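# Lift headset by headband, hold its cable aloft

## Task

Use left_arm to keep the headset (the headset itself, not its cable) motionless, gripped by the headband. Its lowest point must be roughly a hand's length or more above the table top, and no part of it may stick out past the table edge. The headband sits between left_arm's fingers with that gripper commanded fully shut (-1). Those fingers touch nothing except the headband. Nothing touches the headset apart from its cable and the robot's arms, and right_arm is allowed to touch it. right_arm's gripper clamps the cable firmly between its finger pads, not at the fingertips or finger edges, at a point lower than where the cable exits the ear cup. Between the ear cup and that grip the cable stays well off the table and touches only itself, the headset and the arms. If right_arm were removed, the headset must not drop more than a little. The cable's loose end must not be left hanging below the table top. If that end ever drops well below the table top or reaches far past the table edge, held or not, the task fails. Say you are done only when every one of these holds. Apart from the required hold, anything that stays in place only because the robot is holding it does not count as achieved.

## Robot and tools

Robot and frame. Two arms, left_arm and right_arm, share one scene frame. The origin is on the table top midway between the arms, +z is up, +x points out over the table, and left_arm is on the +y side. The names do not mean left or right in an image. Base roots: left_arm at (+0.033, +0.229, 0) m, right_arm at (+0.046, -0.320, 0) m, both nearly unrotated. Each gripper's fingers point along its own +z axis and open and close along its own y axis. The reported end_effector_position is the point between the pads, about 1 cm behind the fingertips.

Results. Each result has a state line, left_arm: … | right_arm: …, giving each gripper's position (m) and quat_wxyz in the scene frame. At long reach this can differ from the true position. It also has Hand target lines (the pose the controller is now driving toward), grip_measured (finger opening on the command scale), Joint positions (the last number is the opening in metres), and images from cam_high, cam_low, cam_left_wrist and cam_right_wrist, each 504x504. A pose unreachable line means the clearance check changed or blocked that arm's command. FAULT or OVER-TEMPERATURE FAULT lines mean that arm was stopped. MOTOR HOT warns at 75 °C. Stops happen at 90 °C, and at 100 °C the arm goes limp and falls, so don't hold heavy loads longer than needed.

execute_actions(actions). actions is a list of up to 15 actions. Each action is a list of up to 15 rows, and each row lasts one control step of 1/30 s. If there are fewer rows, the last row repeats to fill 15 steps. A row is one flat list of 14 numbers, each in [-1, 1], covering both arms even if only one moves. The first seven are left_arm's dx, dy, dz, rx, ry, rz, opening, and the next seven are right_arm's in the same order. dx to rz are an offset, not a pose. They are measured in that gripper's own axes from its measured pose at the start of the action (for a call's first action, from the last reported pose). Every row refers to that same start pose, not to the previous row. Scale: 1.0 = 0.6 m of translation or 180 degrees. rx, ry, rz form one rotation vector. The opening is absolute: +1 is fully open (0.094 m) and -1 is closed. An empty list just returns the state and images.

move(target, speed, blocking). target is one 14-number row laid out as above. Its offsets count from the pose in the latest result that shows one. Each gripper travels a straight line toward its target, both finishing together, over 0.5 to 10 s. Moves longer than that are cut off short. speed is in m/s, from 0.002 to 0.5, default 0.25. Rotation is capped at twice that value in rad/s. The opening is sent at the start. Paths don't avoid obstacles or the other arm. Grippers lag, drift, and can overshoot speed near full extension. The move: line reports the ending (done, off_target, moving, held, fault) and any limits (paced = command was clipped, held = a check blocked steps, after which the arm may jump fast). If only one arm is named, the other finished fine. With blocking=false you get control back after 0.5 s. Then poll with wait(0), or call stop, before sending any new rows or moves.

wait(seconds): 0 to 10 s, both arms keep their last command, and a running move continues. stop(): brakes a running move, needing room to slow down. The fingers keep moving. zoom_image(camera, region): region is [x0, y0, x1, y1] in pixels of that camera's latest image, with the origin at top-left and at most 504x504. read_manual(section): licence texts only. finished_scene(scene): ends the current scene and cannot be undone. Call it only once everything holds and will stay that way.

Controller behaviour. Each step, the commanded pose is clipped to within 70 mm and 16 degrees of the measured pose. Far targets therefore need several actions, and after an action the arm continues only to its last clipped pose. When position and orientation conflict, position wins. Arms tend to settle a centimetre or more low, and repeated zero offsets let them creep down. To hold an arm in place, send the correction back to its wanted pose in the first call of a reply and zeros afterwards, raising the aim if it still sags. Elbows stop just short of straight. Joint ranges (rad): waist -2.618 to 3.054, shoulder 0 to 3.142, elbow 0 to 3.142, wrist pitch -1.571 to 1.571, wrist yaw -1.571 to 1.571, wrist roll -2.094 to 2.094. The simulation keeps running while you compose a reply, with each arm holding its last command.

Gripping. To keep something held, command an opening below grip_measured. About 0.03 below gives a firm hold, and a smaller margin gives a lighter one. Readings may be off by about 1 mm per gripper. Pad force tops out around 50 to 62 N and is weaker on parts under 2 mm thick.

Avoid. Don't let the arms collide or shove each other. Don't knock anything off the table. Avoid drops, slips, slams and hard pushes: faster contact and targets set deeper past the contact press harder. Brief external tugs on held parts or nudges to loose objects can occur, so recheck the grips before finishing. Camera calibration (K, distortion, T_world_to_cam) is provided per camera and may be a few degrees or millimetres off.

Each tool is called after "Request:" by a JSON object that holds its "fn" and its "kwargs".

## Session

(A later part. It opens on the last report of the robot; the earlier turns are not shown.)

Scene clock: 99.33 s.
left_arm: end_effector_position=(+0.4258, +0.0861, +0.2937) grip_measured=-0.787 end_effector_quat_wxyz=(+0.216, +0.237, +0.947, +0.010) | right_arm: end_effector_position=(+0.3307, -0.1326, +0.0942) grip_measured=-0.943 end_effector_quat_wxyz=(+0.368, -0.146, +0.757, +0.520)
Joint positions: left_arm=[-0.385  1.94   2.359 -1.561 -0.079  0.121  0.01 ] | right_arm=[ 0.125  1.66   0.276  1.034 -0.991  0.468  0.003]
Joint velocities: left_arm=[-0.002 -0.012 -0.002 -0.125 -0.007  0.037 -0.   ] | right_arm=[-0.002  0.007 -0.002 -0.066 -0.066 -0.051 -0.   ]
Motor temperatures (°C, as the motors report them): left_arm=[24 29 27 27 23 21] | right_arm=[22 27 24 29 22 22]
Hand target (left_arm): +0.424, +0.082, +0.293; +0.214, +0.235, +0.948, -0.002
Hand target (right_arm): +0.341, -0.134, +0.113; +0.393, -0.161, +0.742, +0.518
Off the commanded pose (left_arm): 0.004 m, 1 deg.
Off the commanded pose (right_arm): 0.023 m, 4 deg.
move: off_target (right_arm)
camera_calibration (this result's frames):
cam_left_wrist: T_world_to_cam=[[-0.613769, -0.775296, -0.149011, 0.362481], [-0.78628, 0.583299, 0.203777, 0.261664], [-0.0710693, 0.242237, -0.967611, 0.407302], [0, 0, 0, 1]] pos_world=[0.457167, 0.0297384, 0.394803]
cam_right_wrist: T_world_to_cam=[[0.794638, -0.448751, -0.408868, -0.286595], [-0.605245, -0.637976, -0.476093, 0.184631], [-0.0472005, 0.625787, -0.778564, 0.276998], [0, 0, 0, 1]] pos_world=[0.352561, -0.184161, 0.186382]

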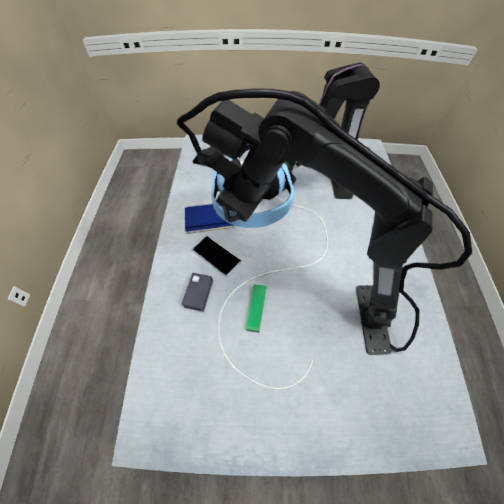

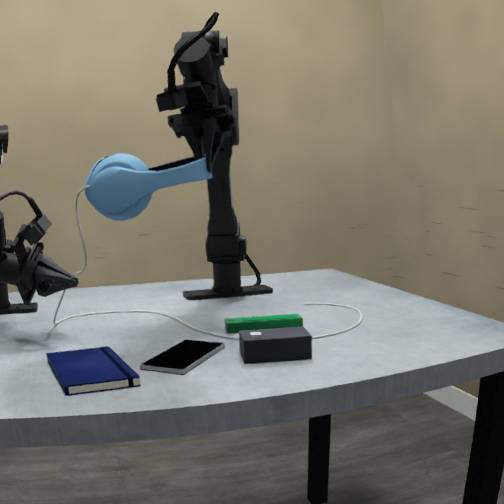

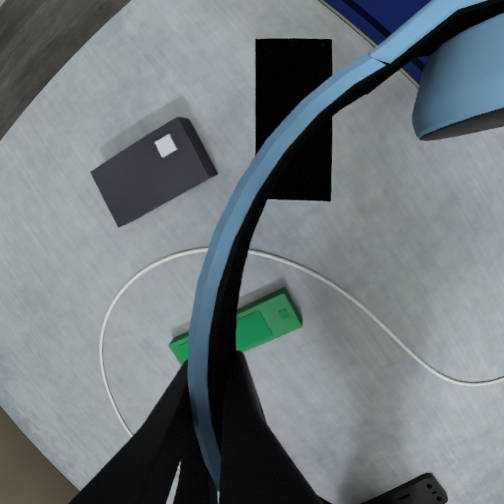

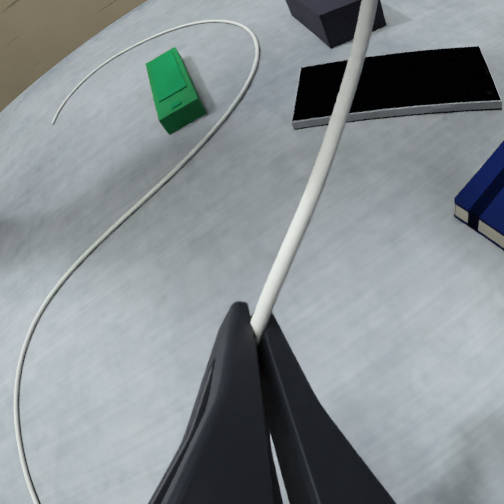

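The close-up shows the cable at the very fingertip. Regripping deeper.

Request:
{"fn": "move", "kwargs": {"target": [0,0,0,0,0,0,-1, -0.02,0.012,0.045,0,0,0,0.2], "speed": 0.08}}

Request:
{"fn": "move", "kwargs": {"target": [0,0,0,0,0,0,-1, -0.01,0.005,0,0,0,0,-1]}}

Request:
{"fn": "zoom_image", "kwargs": {"camera": "cam_low", "region": [0, 140, 220, 360]}}

Scene clock: 108.27 s.
left_arm: end_effector_position=(+0.4272, +0.0898, +0.2940) grip_measured=-0.787 end_effector_quat_wxyz=(+0.217, +0.239, +0.946, +0.022) | right_arm: end_effector_position=(+0.3376, -0.1128, +0.0983) grip_measured=+0.197 end_effector_quat_wxyz=(+0.365, -0.143, +0.761, +0.517)
Joint positions: left_arm=[-0.385  1.94   2.359 -1.561 -0.101  0.131  0.01 ] | right_arm=[ 0.211  1.66   0.317  1.016 -0.903  0.511  0.056]
Joint velocities: left_arm=[-0.007  0.012 -0.007  0.037 -0.007  0.022 -0.001] | right_arm=[-0.002 -0.002 -0.002 -0.022 -0.022  0.037 -0.   ]
Motor temperatures (°C, as the motors report them): left_arm=[24 29 27 27 23 21] | right_arm=[22 26 25 29 22 22]
Hand target (left_arm): +0.426, +0.086, +0.294; +0.215, +0.237, +0.947, +0.010
Hand target (right_arm): +0.345, -0.108, +0.102; +0.368, -0.146, +0.758, +0.518
Off the commanded pose (left_arm): 0.004 m, 1 deg.
Off the commanded pose (right_arm): 0.011 m, 1 deg.
move: off_target (right_arm)
camera_calibration (this result's frames):
cam_left_wrist: T_world_to_cam=[[-0.61176, -0.772241, -0.171444, 0.37168], [-0.788503, 0.577947, 0.210334, 0.260001], [-0.0633426, 0.263858, -0.962479, 0.400064], [0, 0, 0, 1]] pos_world=[0.457731, 0.0311999, 0.394089]
cam_right_wrist: T_world_to_cam=[[0.788565, -0.455648, -0.412978, -0.279831], [-0.612771, -0.638716, -0.465353, 0.204697], [-0.0517382, 0.620022, -0.782877, 0.269484], [0, 0, 0, 1]] pos_world=[0.36004, -0.163847, 0.190665]

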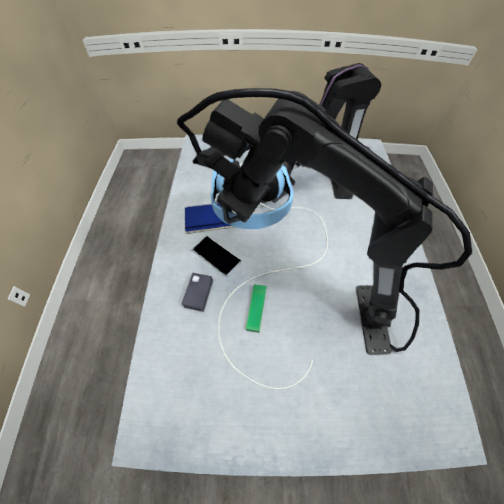

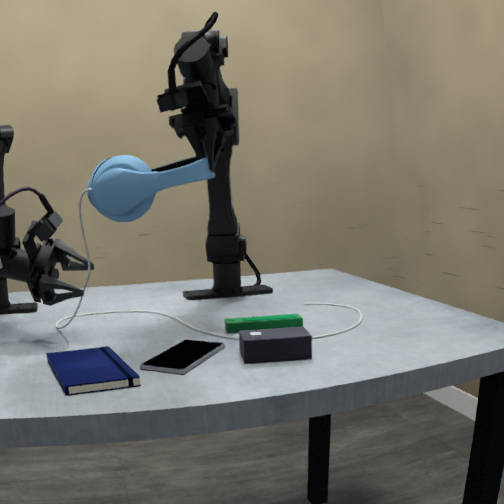

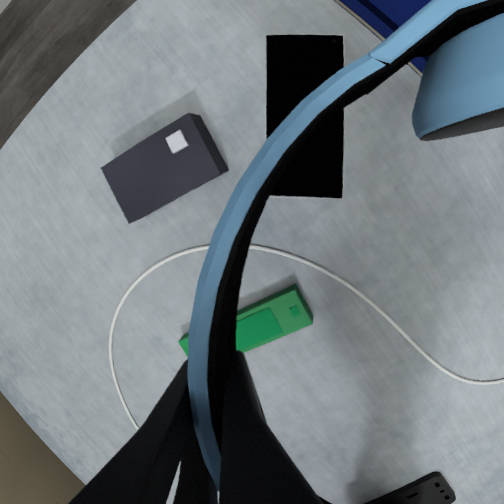

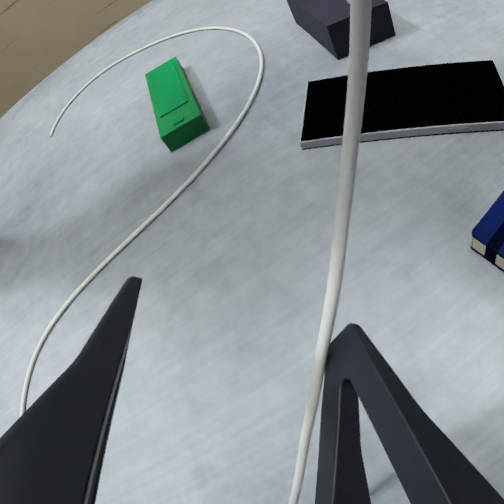

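Scene clock: 108.97 s.
left_arm: end_effector_position=(+0.4284, +0.0933, +0.2944) grip_measured=-0.787 end_effector_quat_wxyz=(+0.218, +0.241, +0.945, +0.033) | right_arm: end_effector_position=(+0.3352, -0.1134, +0.0917) grip_measured=-0.979 end_effector_quat_wxyz=(+0.350, -0.134, +0.770, +0.517)
Joint positions: left_arm=[-0.385  1.94   2.359 -1.561 -0.122  0.14   0.01 ] | right_arm=[ 0.211  1.66   0.317  0.978 -0.903  0.511  0.001]
Joint velocities: left_arm=[ 0.007  0.022 -0.002  0.051  0.051 -0.007 -0.001] | right_arm=[-0.002 -0.007 -0.017  0.051 -0.007 -0.022 -0.   ]
Motor temperatures (°C, as the motors report them): left_arm=[24 29 27 27 23 21] | right_arm=[22 26 25 29 22 22]
Hand target (left_arm): +0.427, +0.090, +0.294; +0.217, +0.239, +0.946, +0.022
Hand target (right_arm): +0.340, -0.112, +0.104; +0.365, -0.143, +0.761, +0.517
Off the commanded pose (left_arm): 0.004 m, 1 deg.
Off the commanded pose (right_arm): 0.014 m, 2 deg.
move: off_target (right_arm)
camera_calibration (this result's frames):
cam_left_wrist: T_world_to_cam=[[-0.610032, -0.768578, -0.192741, 0.380399], [-0.790388, 0.573001, 0.216696, 0.258266], [-0.0561069, 0.284532, -0.957023, 0.392947], [0, 0, 0, 1]] pos_world=[0.458233, 0.0325738, 0.393413]
cam_right_wrist: T_world_to_cam=[[0.772362, -0.459144, -0.438912, -0.273532], [-0.629924, -0.642417, -0.436459, 0.202543], [-0.0815667, 0.613585, -0.785404, 0.274], [0, 0, 0, 1]] pos_world=[0.361202, -0.163596, 0.183546]

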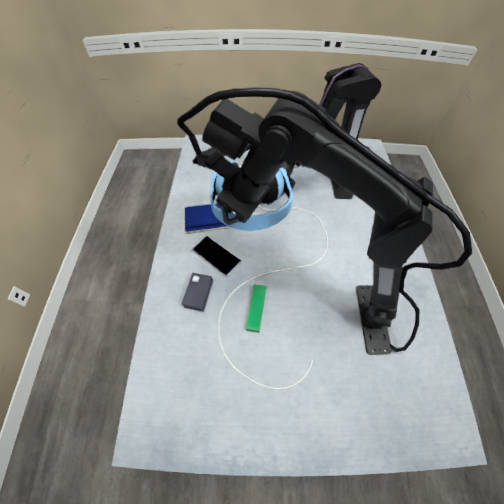

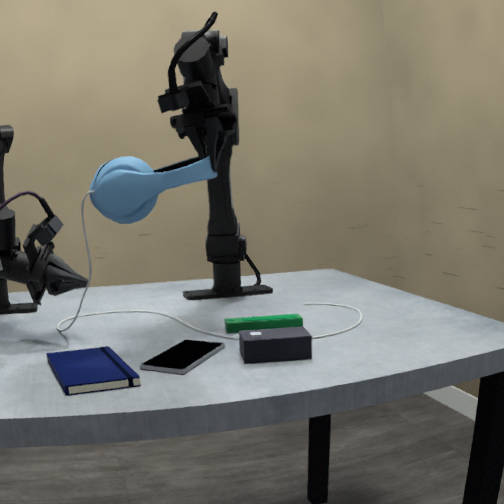

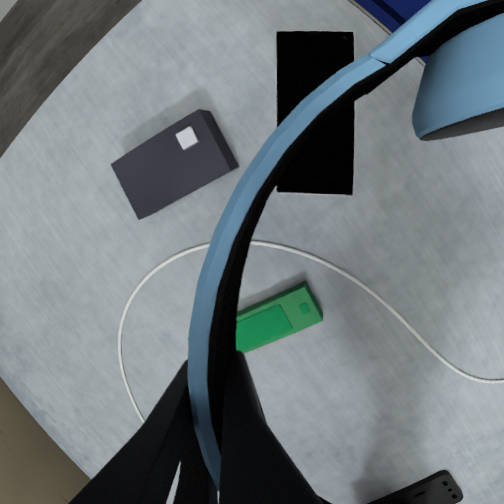

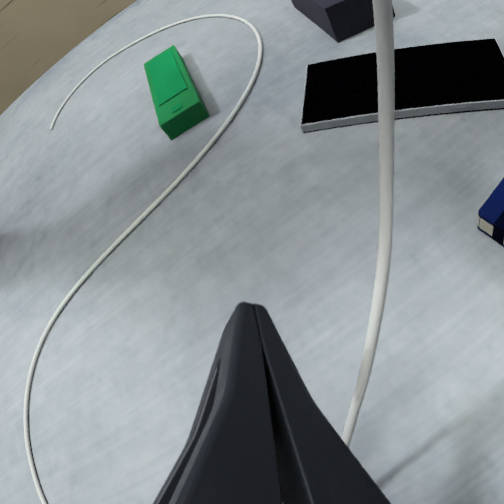

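Region (0, 140, 220, 360) of cam_low's 504x504 image, scaled by 2.291, with more detail than that image has.

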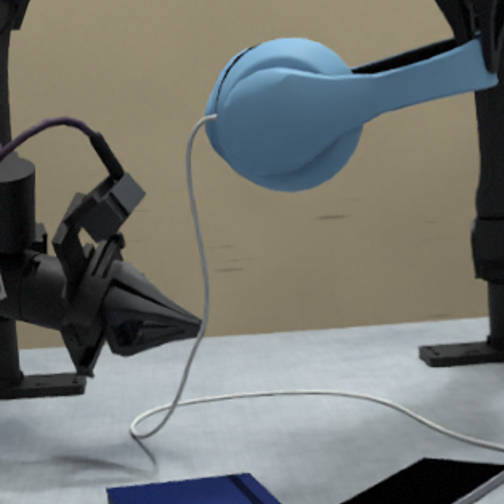

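Missed: the cable now lies outside the right finger. I'll back off, shift sideways and approach again.

Request:
{"fn": "move", "kwargs": {"target": [0,0,0,0,0,0,-1, -0.02,0,-0.04,0,0,0,1], "speed": 0.1}}

Request:
{"fn": "move", "kwargs": {"target": [0,0,0,0,0,0,-1, -0.02,-0.05,0,0,0,0,1], "speed": 0.1}}

Request:
{"fn": "move", "kwargs": {"target": [0,0,0,0,0,0,-1, -0.015,0,0.075,0,0,0,1], "speed": 0.08}}

Scene clock: 117.30 s.
left_arm: end_effector_position=(+0.4295, +0.0966, +0.2948) grip_measured=-0.787 end_effector_quat_wxyz=(+0.219, +0.243, +0.944, +0.044) | right_arm: end_effector_position=(+0.3328, -0.1344, +0.0949) grip_measured=+1.000 end_effector_quat_wxyz=(+0.336, -0.120, +0.778, +0.518)
Joint positions: left_arm=[-0.385  1.94   2.359 -1.561 -0.142  0.149  0.01 ] | right_arm=[ 0.121  1.579  0.317  0.821 -0.981  0.468  0.094]
Joint velocities: left_arm=[ 0.002  0.017 -0.007 -0.081  0.007 -0.066  0.001] | right_arm=[-0.017  0.012 -0.007 -0.037 -0.066 -0.051  0.   ]
Motor temperatures (°C, as the motors report them): left_arm=[24 29 27 27 23 21] | right_arm=[22 26 25 30 22 22]
Hand target (left_arm): +0.428, +0.093, +0.294; +0.218, +0.241, +0.945, +0.033
Hand target (right_arm): +0.334, -0.136, +0.105; +0.350, -0.133, +0.769, +0.518
Off the commanded pose (left_arm): 0.003 m, 1 deg.
Off the commanded pose (right_arm): 0.011 m, 2 deg.
move: off_target (right_arm)
camera_calibration (this result's frames):
cam_left_wrist: T_world_to_cam=[[-0.609019, -0.764101, -0.21271, 0.388684], [-0.791622, 0.568908, 0.222884, 0.256296], [-0.0492935, 0.304127, -0.951355, 0.385991], [0, 0, 0, 1]] pos_world=[0.458632, 0.0337944, 0.392768]
cam_right_wrist: T_world_to_cam=[[0.74927, -0.465434, -0.471131, -0.269979], [-0.653218, -0.636567, -0.409985, 0.1949], [-0.109086, 0.614941, -0.780991, 0.298142], [0, 0, 0, 1]] pos_world=[0.362123, -0.184931, 0.185557]

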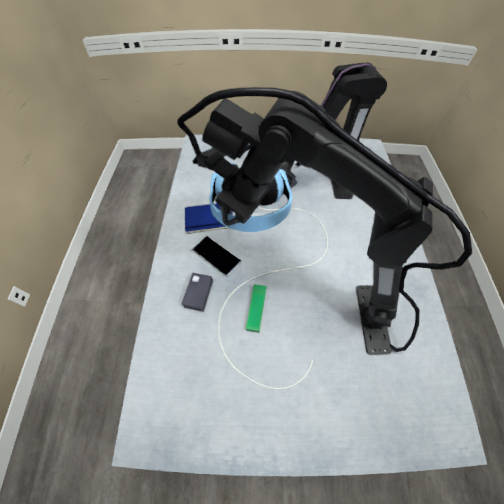

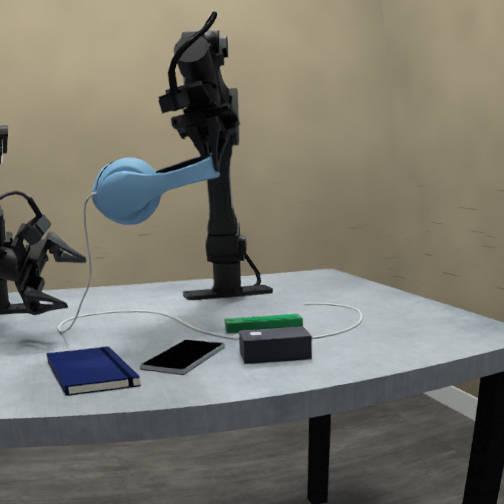

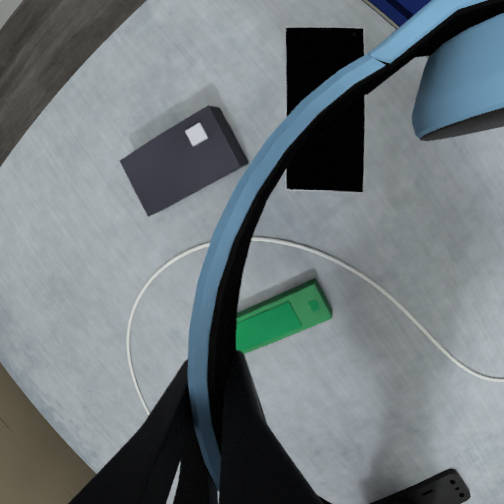

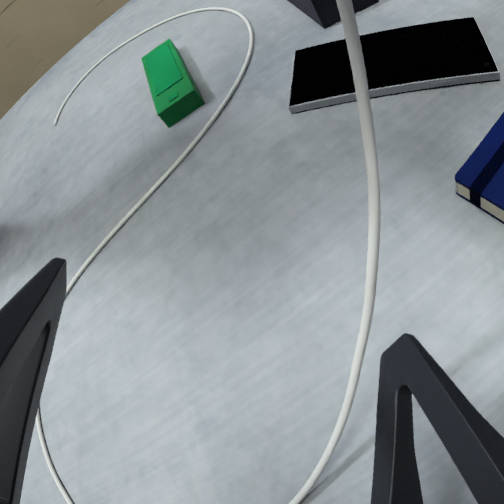

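Scene clock: 118.13 s.
left_arm: end_effector_position=(+0.4306, +0.0997, +0.2953) grip_measured=-0.787 end_effector_quat_wxyz=(+0.219, +0.246, +0.943, +0.054) | right_arm: end_effector_position=(+0.3480, -0.1482, +0.0733) grip_measured=+1.000 end_effector_quat_wxyz=(+0.320, -0.103, +0.787, +0.518)
Joint positions: left_arm=[-0.385  1.94   2.359 -1.561 -0.16   0.159  0.01 ] | right_arm=[ 0.058  1.712  0.368  0.82  -1.027  0.428  0.094]
Joint velocities: left_arm=[ 0.007 -0.012 -0.017  0.081 -0.022  0.022  0.   ] | right_arm=[-0.012  0.007  0.007 -0.037 -0.037  0.007  0.   ]
Motor temperatures (°C, as the motors report them): left_arm=[24 29 27 27 23 21] | right_arm=[22 26 25 30 22 22]
Hand target (left_arm): +0.430, +0.097, +0.295; +0.219, +0.243, +0.944, +0.044
Hand target (right_arm): +0.358, -0.149, +0.083; +0.336, -0.119, +0.777, +0.519
Off the commanded pose (left_arm): 0.003 m, 1 deg.
Off the commanded pose (right_arm): 0.012 m, 3 deg.
move: off_target (right_arm)
camera_calibration (this result's frames):
cam_left_wrist: T_world_to_cam=[[-0.608337, -0.759153, -0.231543, 0.39652], [-0.792518, 0.565254, 0.228915, 0.254234], [-0.0429009, 0.32276, -0.945508, 0.379199], [0, 0, 0, 1]] pos_world=[0.458971, 0.0349226, 0.392149]
cam_right_wrist: T_world_to_cam=[[0.719692, -0.475593, -0.505821, -0.286697], [-0.68016, -0.629208, -0.376138, 0.195229], [-0.139378, 0.614743, -0.776315, 0.301637], [0, 0, 0, 1]] pos_world=[0.381162, -0.198941, 0.162581]

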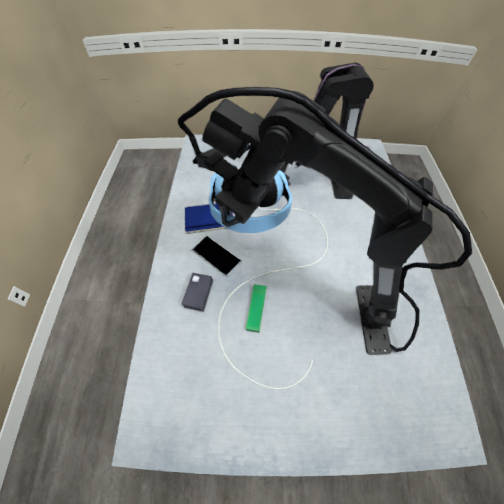

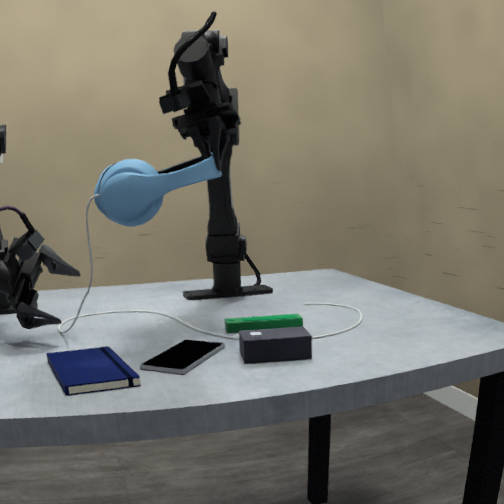

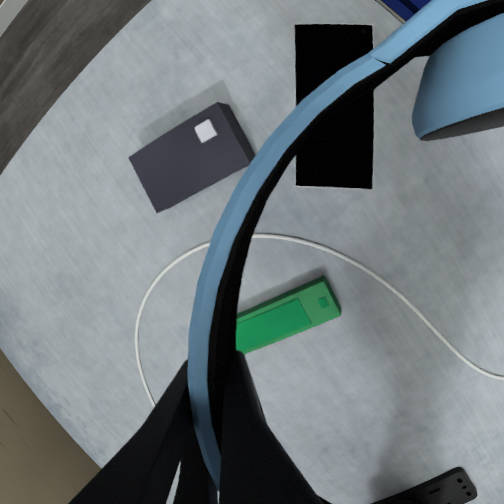

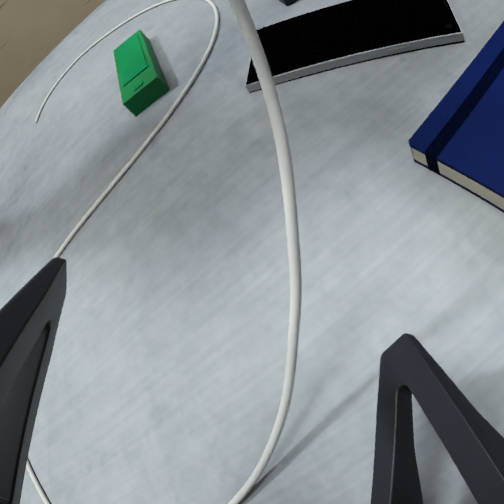

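Scene clock: 119.13 s.
left_arm: end_effector_position=(+0.4315, +0.1025, +0.2957) grip_measured=-0.787 end_effector_quat_wxyz=(+0.220, +0.248, +0.941, +0.063) | right_arm: end_effector_position=(+0.3604, -0.1170, +0.0544) grip_measured=+1.000 end_effector_quat_wxyz=(+0.295, -0.087, +0.802, +0.512)
Joint positions: left_arm=[-0.385  1.94   2.359 -1.561 -0.177  0.168  0.01 ] | right_arm=[ 0.185  1.832  0.431  0.893 -0.906  0.526  0.094]
Joint velocities: left_arm=[-0.012 -0.007  0.002  0.051 -0.022  0.037 -0.001] | right_arm=[ 0.002 -0.002  0.002  0.022 -0.007 -0.007  0.   ]
Motor temperatures (°C, as the motors report them): left_arm=[24 29 27 27 23 21] | right_arm=[22 26 25 30 22 22]
Hand target (left_arm): +0.431, +0.100, +0.295; +0.219, +0.246, +0.943, +0.054
Hand target (right_arm): +0.372, -0.111, +0.068; +0.320, -0.104, +0.788, +0.515
Off the commanded pose (left_arm): 0.003 m, 1 deg.
Off the commanded pose (right_arm): 0.019 m, 4 deg.
move: off_target (right_arm)
camera_calibration (this result's frames):
cam_left_wrist: T_world_to_cam=[[-0.608006, -0.753793, -0.249247, 0.403924], [-0.793074, 0.562053, 0.234797, 0.252074], [-0.0368984, 0.34043, -0.939546, 0.372588], [0, 0, 0, 1]] pos_world=[0.45925, 0.0359563, 0.391554]
cam_right_wrist: T_world_to_cam=[[0.683992, -0.489839, -0.540567, -0.2772], [-0.705727, -0.63192, -0.320354, 0.222045], [-0.184673, 0.600612, -0.777921, 0.284276], [0, 0, 0, 1]] pos_world=[0.398804, -0.166208, 0.142432]

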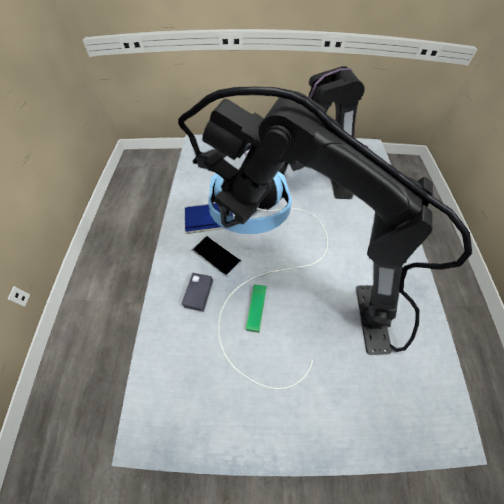

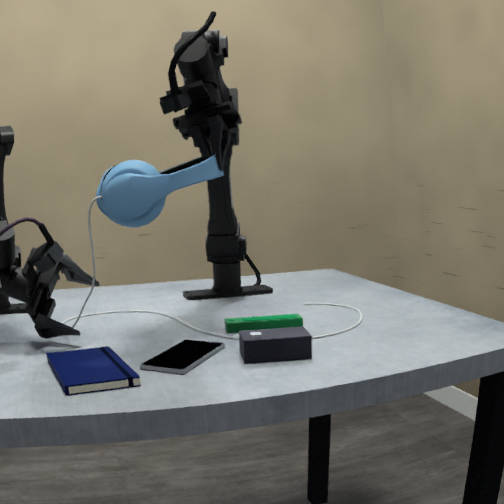

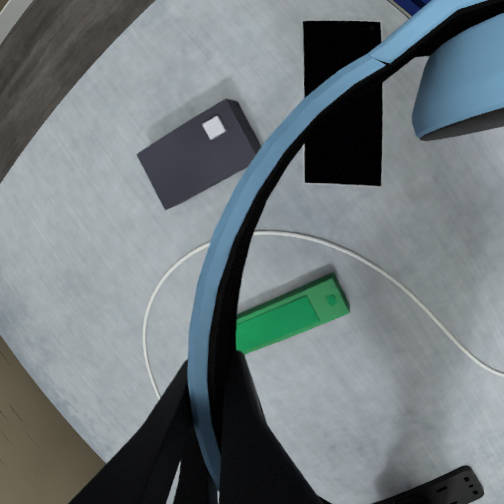

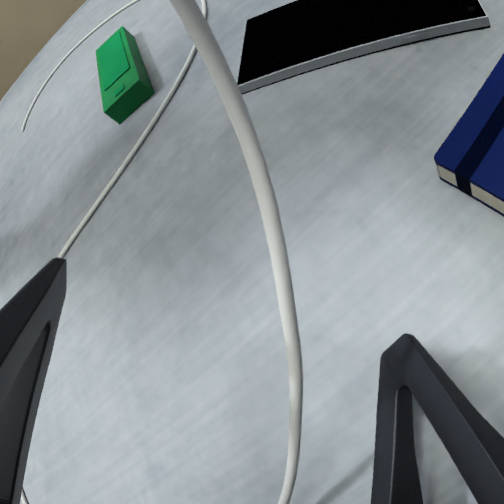

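The cable now sits well between the fingers, but the gripper has sagged to 5 cm. Closing, then lifting.

Request:
{"fn": "move", "kwargs": {"target": [0,0,0,0,0,0,-1, -0.02,0.025,-0.01,0,0,0,-1]}}

Request:
{"fn": "move", "kwargs": {"target": [0,0,0,0,0,0,-1, -0.075,0.1,-0.04,0,0,0,-1], "speed": 0.08}}

Request:
{"fn": "zoom_image", "kwargs": {"camera": "cam_low", "region": [0, 140, 220, 360]}}

Scene clock: 129.30 s.
left_arm: end_effector_position=(+0.4323, +0.1052, +0.2962) grip_measured=-0.787 end_effector_quat_wxyz=(+0.220, +0.251, +0.940, +0.072) | right_arm: end_effector_position=(+0.3549, -0.1183, +0.0610) grip_measured=-0.947 end_effector_quat_wxyz=(+0.280, -0.077, +0.810, +0.510)
Joint positions: left_arm=[-0.385  1.94   2.359 -1.561 -0.193  0.178  0.01 ] | right_arm=[ 0.185  1.756  0.431  0.777 -0.903  0.527  0.002]
Joint velocities: left_arm=[ 0.012  0.002 -0.012  0.022  0.007 -0.022  0.   ] | right_arm=[-0.007  0.007 -0.007 -0.022 -0.007  0.037 -0.002]
Motor temperatures (°C, as the motors report them): left_arm=[24 30 27 27 23 21] | right_arm=[22 26 25 30 22 22]
Hand target (left_arm): +0.431, +0.103, +0.296; +0.220, +0.248, +0.941, +0.063
Hand target (right_arm): +0.360, -0.117, +0.074; +0.296, -0.087, +0.802, +0.512
Off the commanded pose (left_arm): 0.003 m, 1 deg.
Off the commanded pose (right_arm): 0.015 m, 2 deg.
move: off_target (right_arm)
camera_calibration (this result's frames):
cam_left_wrist: T_world_to_cam=[[-0.60794, -0.748317, -0.265387, 0.410698], [-0.793361, 0.559292, 0.240357, 0.249921], [-0.0314345, 0.356671, -0.933701, 0.366365], [0, 0, 0, 1]] pos_world=[0.459474, 0.0368814, 0.390999]
cam_right_wrist: T_world_to_cam=[[0.66085, -0.495811, -0.563425, -0.261635], [-0.719346, -0.632551, -0.287091, 0.222205], [-0.214052, 0.595022, -0.774681, 0.298718], [0, 0, 0, 1]] pos_world=[0.396686, -0.16691, 0.147793]

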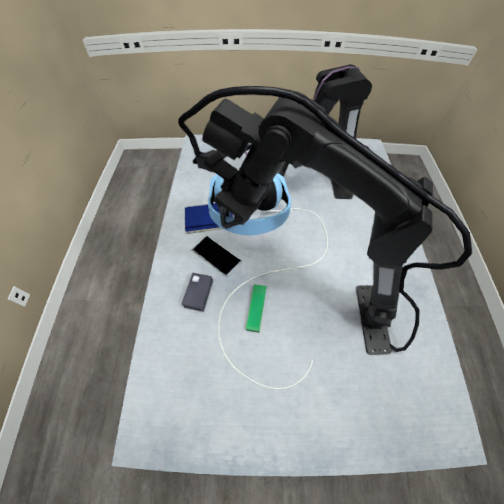

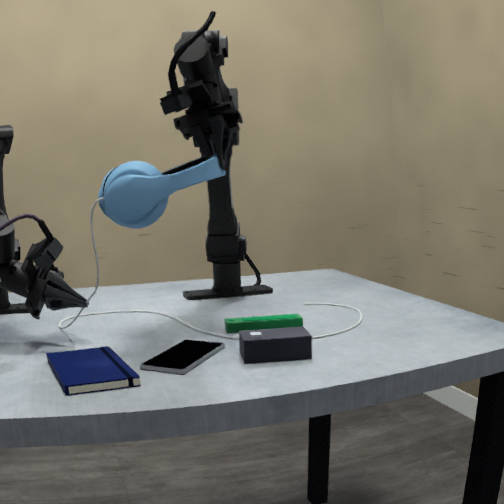

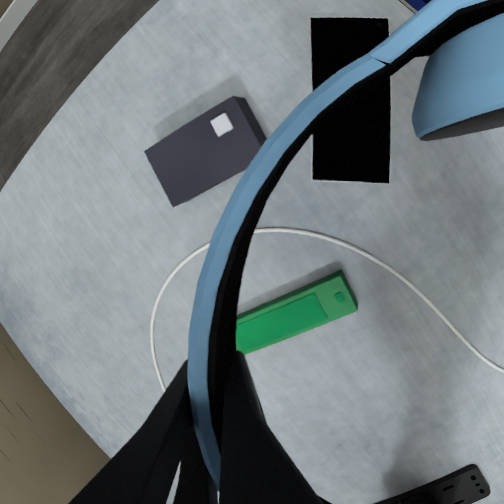

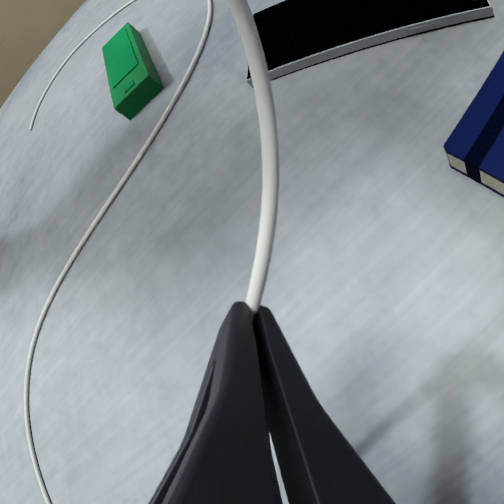

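Scene clock: 130.90 s.
left_arm: end_effector_position=(+0.4331, +0.1076, +0.2967) grip_measured=-0.787 end_effector_quat_wxyz=(+0.220, +0.253, +0.939, +0.080) | right_arm: end_effector_position=(+0.3472, -0.1199, +0.1163) grip_measured=-0.947 end_effector_quat_wxyz=(+0.253, -0.060, +0.821, +0.508)
Joint positions: left_arm=[-0.385  1.94   2.359 -1.561 -0.208  0.186  0.01 ] | right_arm=[ 0.185  1.458  0.526  0.321 -0.902  0.534  0.002]
Joint velocities: left_arm=[ 0.012  0.007 -0.012 -0.037  0.066 -0.007 -0.001] | right_arm=[-0.017 -0.002 -0.007  0.051 -0.037  0.051 -0.   ]
Motor temperatures (°C, as the motors report them): left_arm=[24 30 27 27 23 21] | right_arm=[22 26 25 30 22 22]
Hand target (left_arm): +0.432, +0.105, +0.296; +0.220, +0.251, +0.940, +0.072
Hand target (right_arm): +0.356, -0.119, +0.138; +0.280, -0.077, +0.809, +0.510
Off the commanded pose (left_arm): 0.003 m, 1 deg.
Off the commanded pose (right_arm): 0.026 m, 4 deg.
move: off_target (right_arm)
camera_calibration (this result's frames):
cam_left_wrist: T_world_to_cam=[[-0.607851, -0.742811, -0.280623, 0.417049], [-0.793614, 0.556587, 0.245739, 0.247833], [-0.0263459, 0.372079, -0.927827, 0.360345], [0, 0, 0, 1]] pos_world=[0.459681, 0.0377706, 0.390469]
cam_right_wrist: T_world_to_cam=[[0.620015, -0.503609, -0.601631, -0.208419], [-0.738825, -0.632818, -0.231687, 0.231787], [-0.264044, 0.588149, -0.764435, 0.356222], [0, 0, 0, 1]] pos_world=[0.394531, -0.167794, 0.200619]

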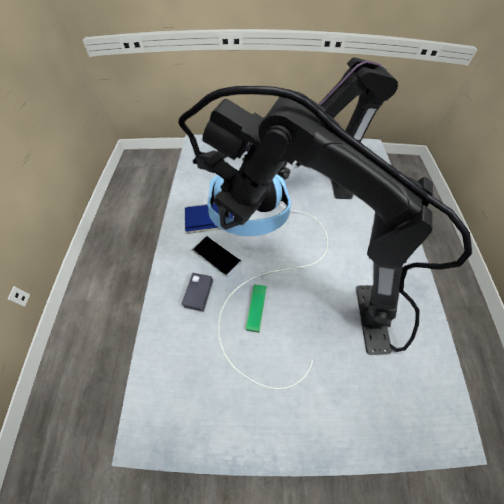

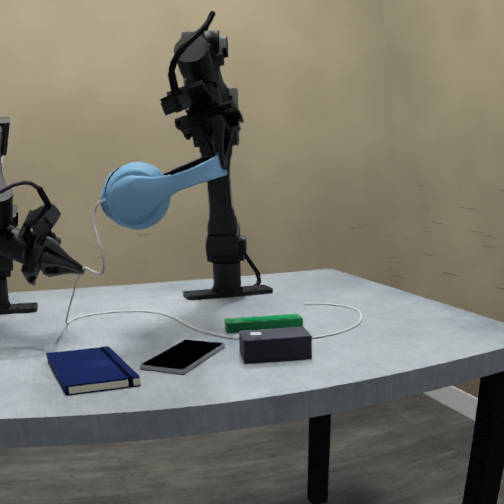

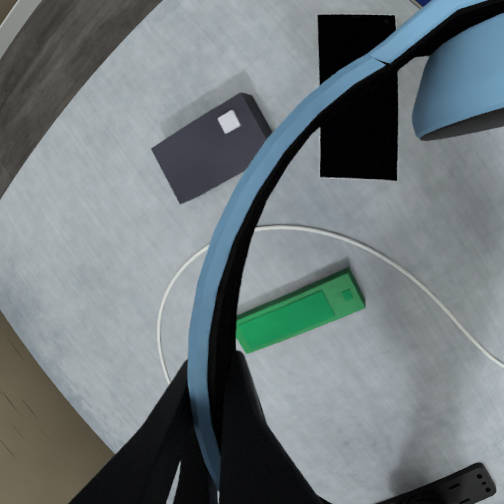

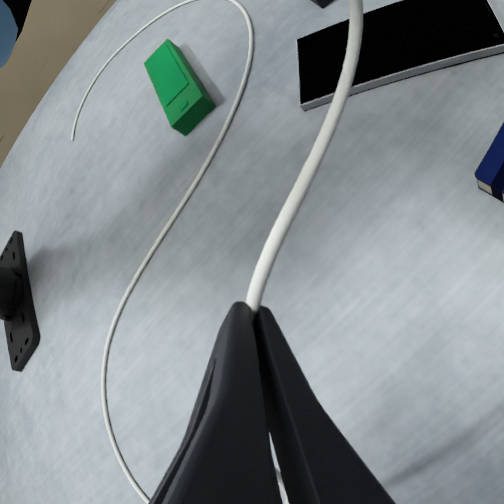

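Region (0, 140, 220, 360) of cam_low's 504x504 image, scaled by 2.291, with more detail than that image has.

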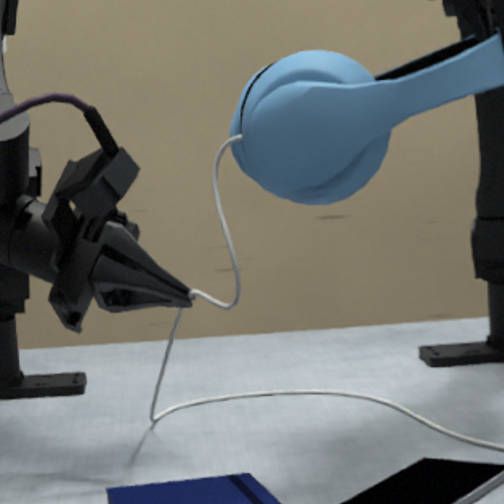

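Still at the very fingertip, so the wrist view is misleading about depth. I'll release and push about 4 cm deeper.

Request:
{"fn": "move", "kwargs": {"target": [0,0,0,0,0,0,-1, -0.025,0.03,0.065,0,0,0,0.6], "speed": 0.08}}

Request:
{"fn": "zoom_image", "kwargs": {"camera": "cam_low", "region": [0, 140, 220, 360]}}

Scene clock: 143.27 s.
left_arm: end_effector_position=(+0.4338, +0.1099, +0.2971) grip_measured=-0.787 end_effector_quat_wxyz=(+0.220, +0.256, +0.937, +0.088) | right_arm: end_effector_position=(+0.3546, -0.0885, +0.1065) grip_measured=+0.597 end_effector_quat_wxyz=(+0.227, -0.045, +0.836, +0.498)
Joint positions: left_arm=[-0.385  1.94   2.359 -1.561 -0.222  0.196  0.01 ] | right_arm=[ 0.304  1.54   0.591  0.341 -0.793  0.629  0.075]
Joint velocities: left_arm=[-0.017 -0.002 -0.012 -0.022  0.051  0.007  0.001] | right_arm=[-0.002 -0.002 -0.012 -0.037 -0.022  0.037  0.   ]
Motor temperatures (°C, as the motors report them): left_arm=[24 30 27 27 23 21] | right_arm=[22 26 26 30 22 22]
Hand target (left_arm): +0.433, +0.108, +0.297; +0.220, +0.253, +0.939, +0.080
Hand target (right_arm): +0.366, -0.081, +0.125; +0.253, -0.061, +0.822, +0.506
Off the commanded pose (left_arm): 0.002 m, 1 deg.
Off the commanded pose (right_arm): 0.023 m, 4 deg.
move: off_target (right_arm)
camera_calibration (this result's frames):
cam_left_wrist: T_world_to_cam=[[-0.608673, -0.736539, -0.295004, 0.423254], [-0.793134, 0.554833, 0.251193, 0.245358], [-0.0213354, 0.386872, -0.921887, 0.354384], [0, 0, 0, 1]] pos_world=[0.459786, 0.0385092, 0.389931]
cam_right_wrist: T_world_to_cam=[[0.577132, -0.523921, -0.626439, -0.187078], [-0.755637, -0.633523, -0.166316, 0.253793], [-0.309727, 0.569347, -0.76152, 0.346477], [0, 0, 0, 1]] pos_world=[0.407058, -0.134496, 0.188866]

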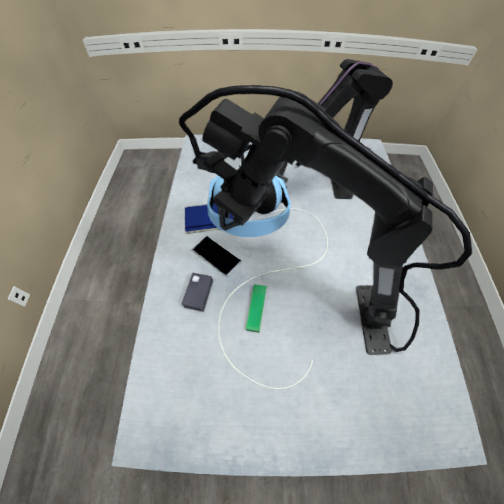

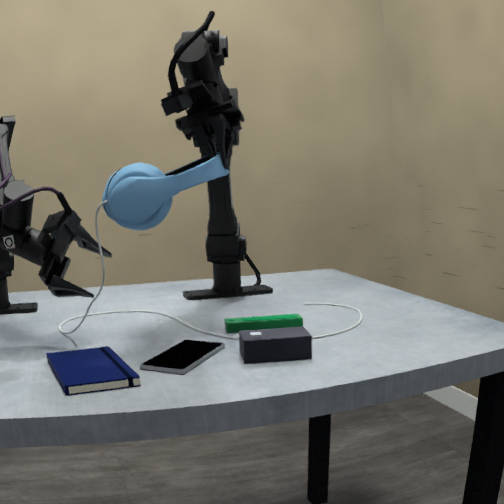

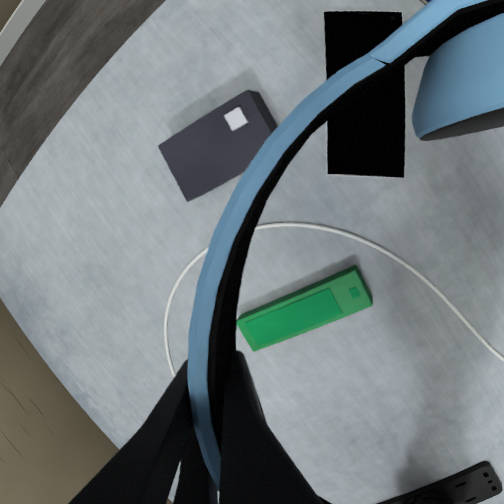

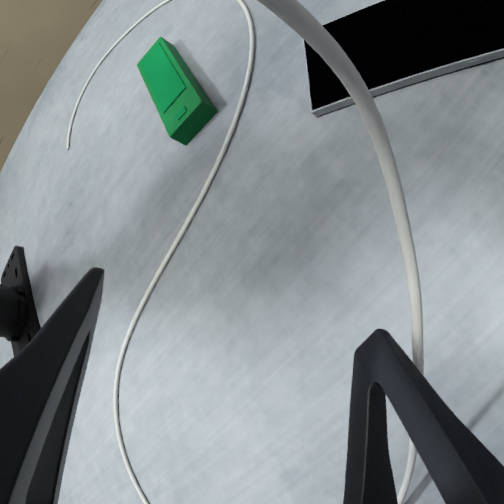

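Region (0, 140, 220, 360) of cam_low's 504x504 image, scaled by 2.291, with more detail than that image has.

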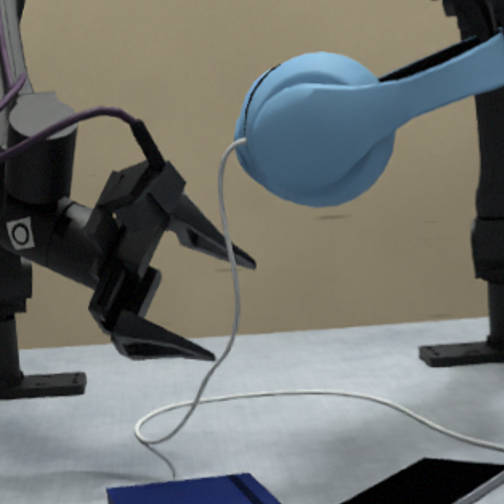

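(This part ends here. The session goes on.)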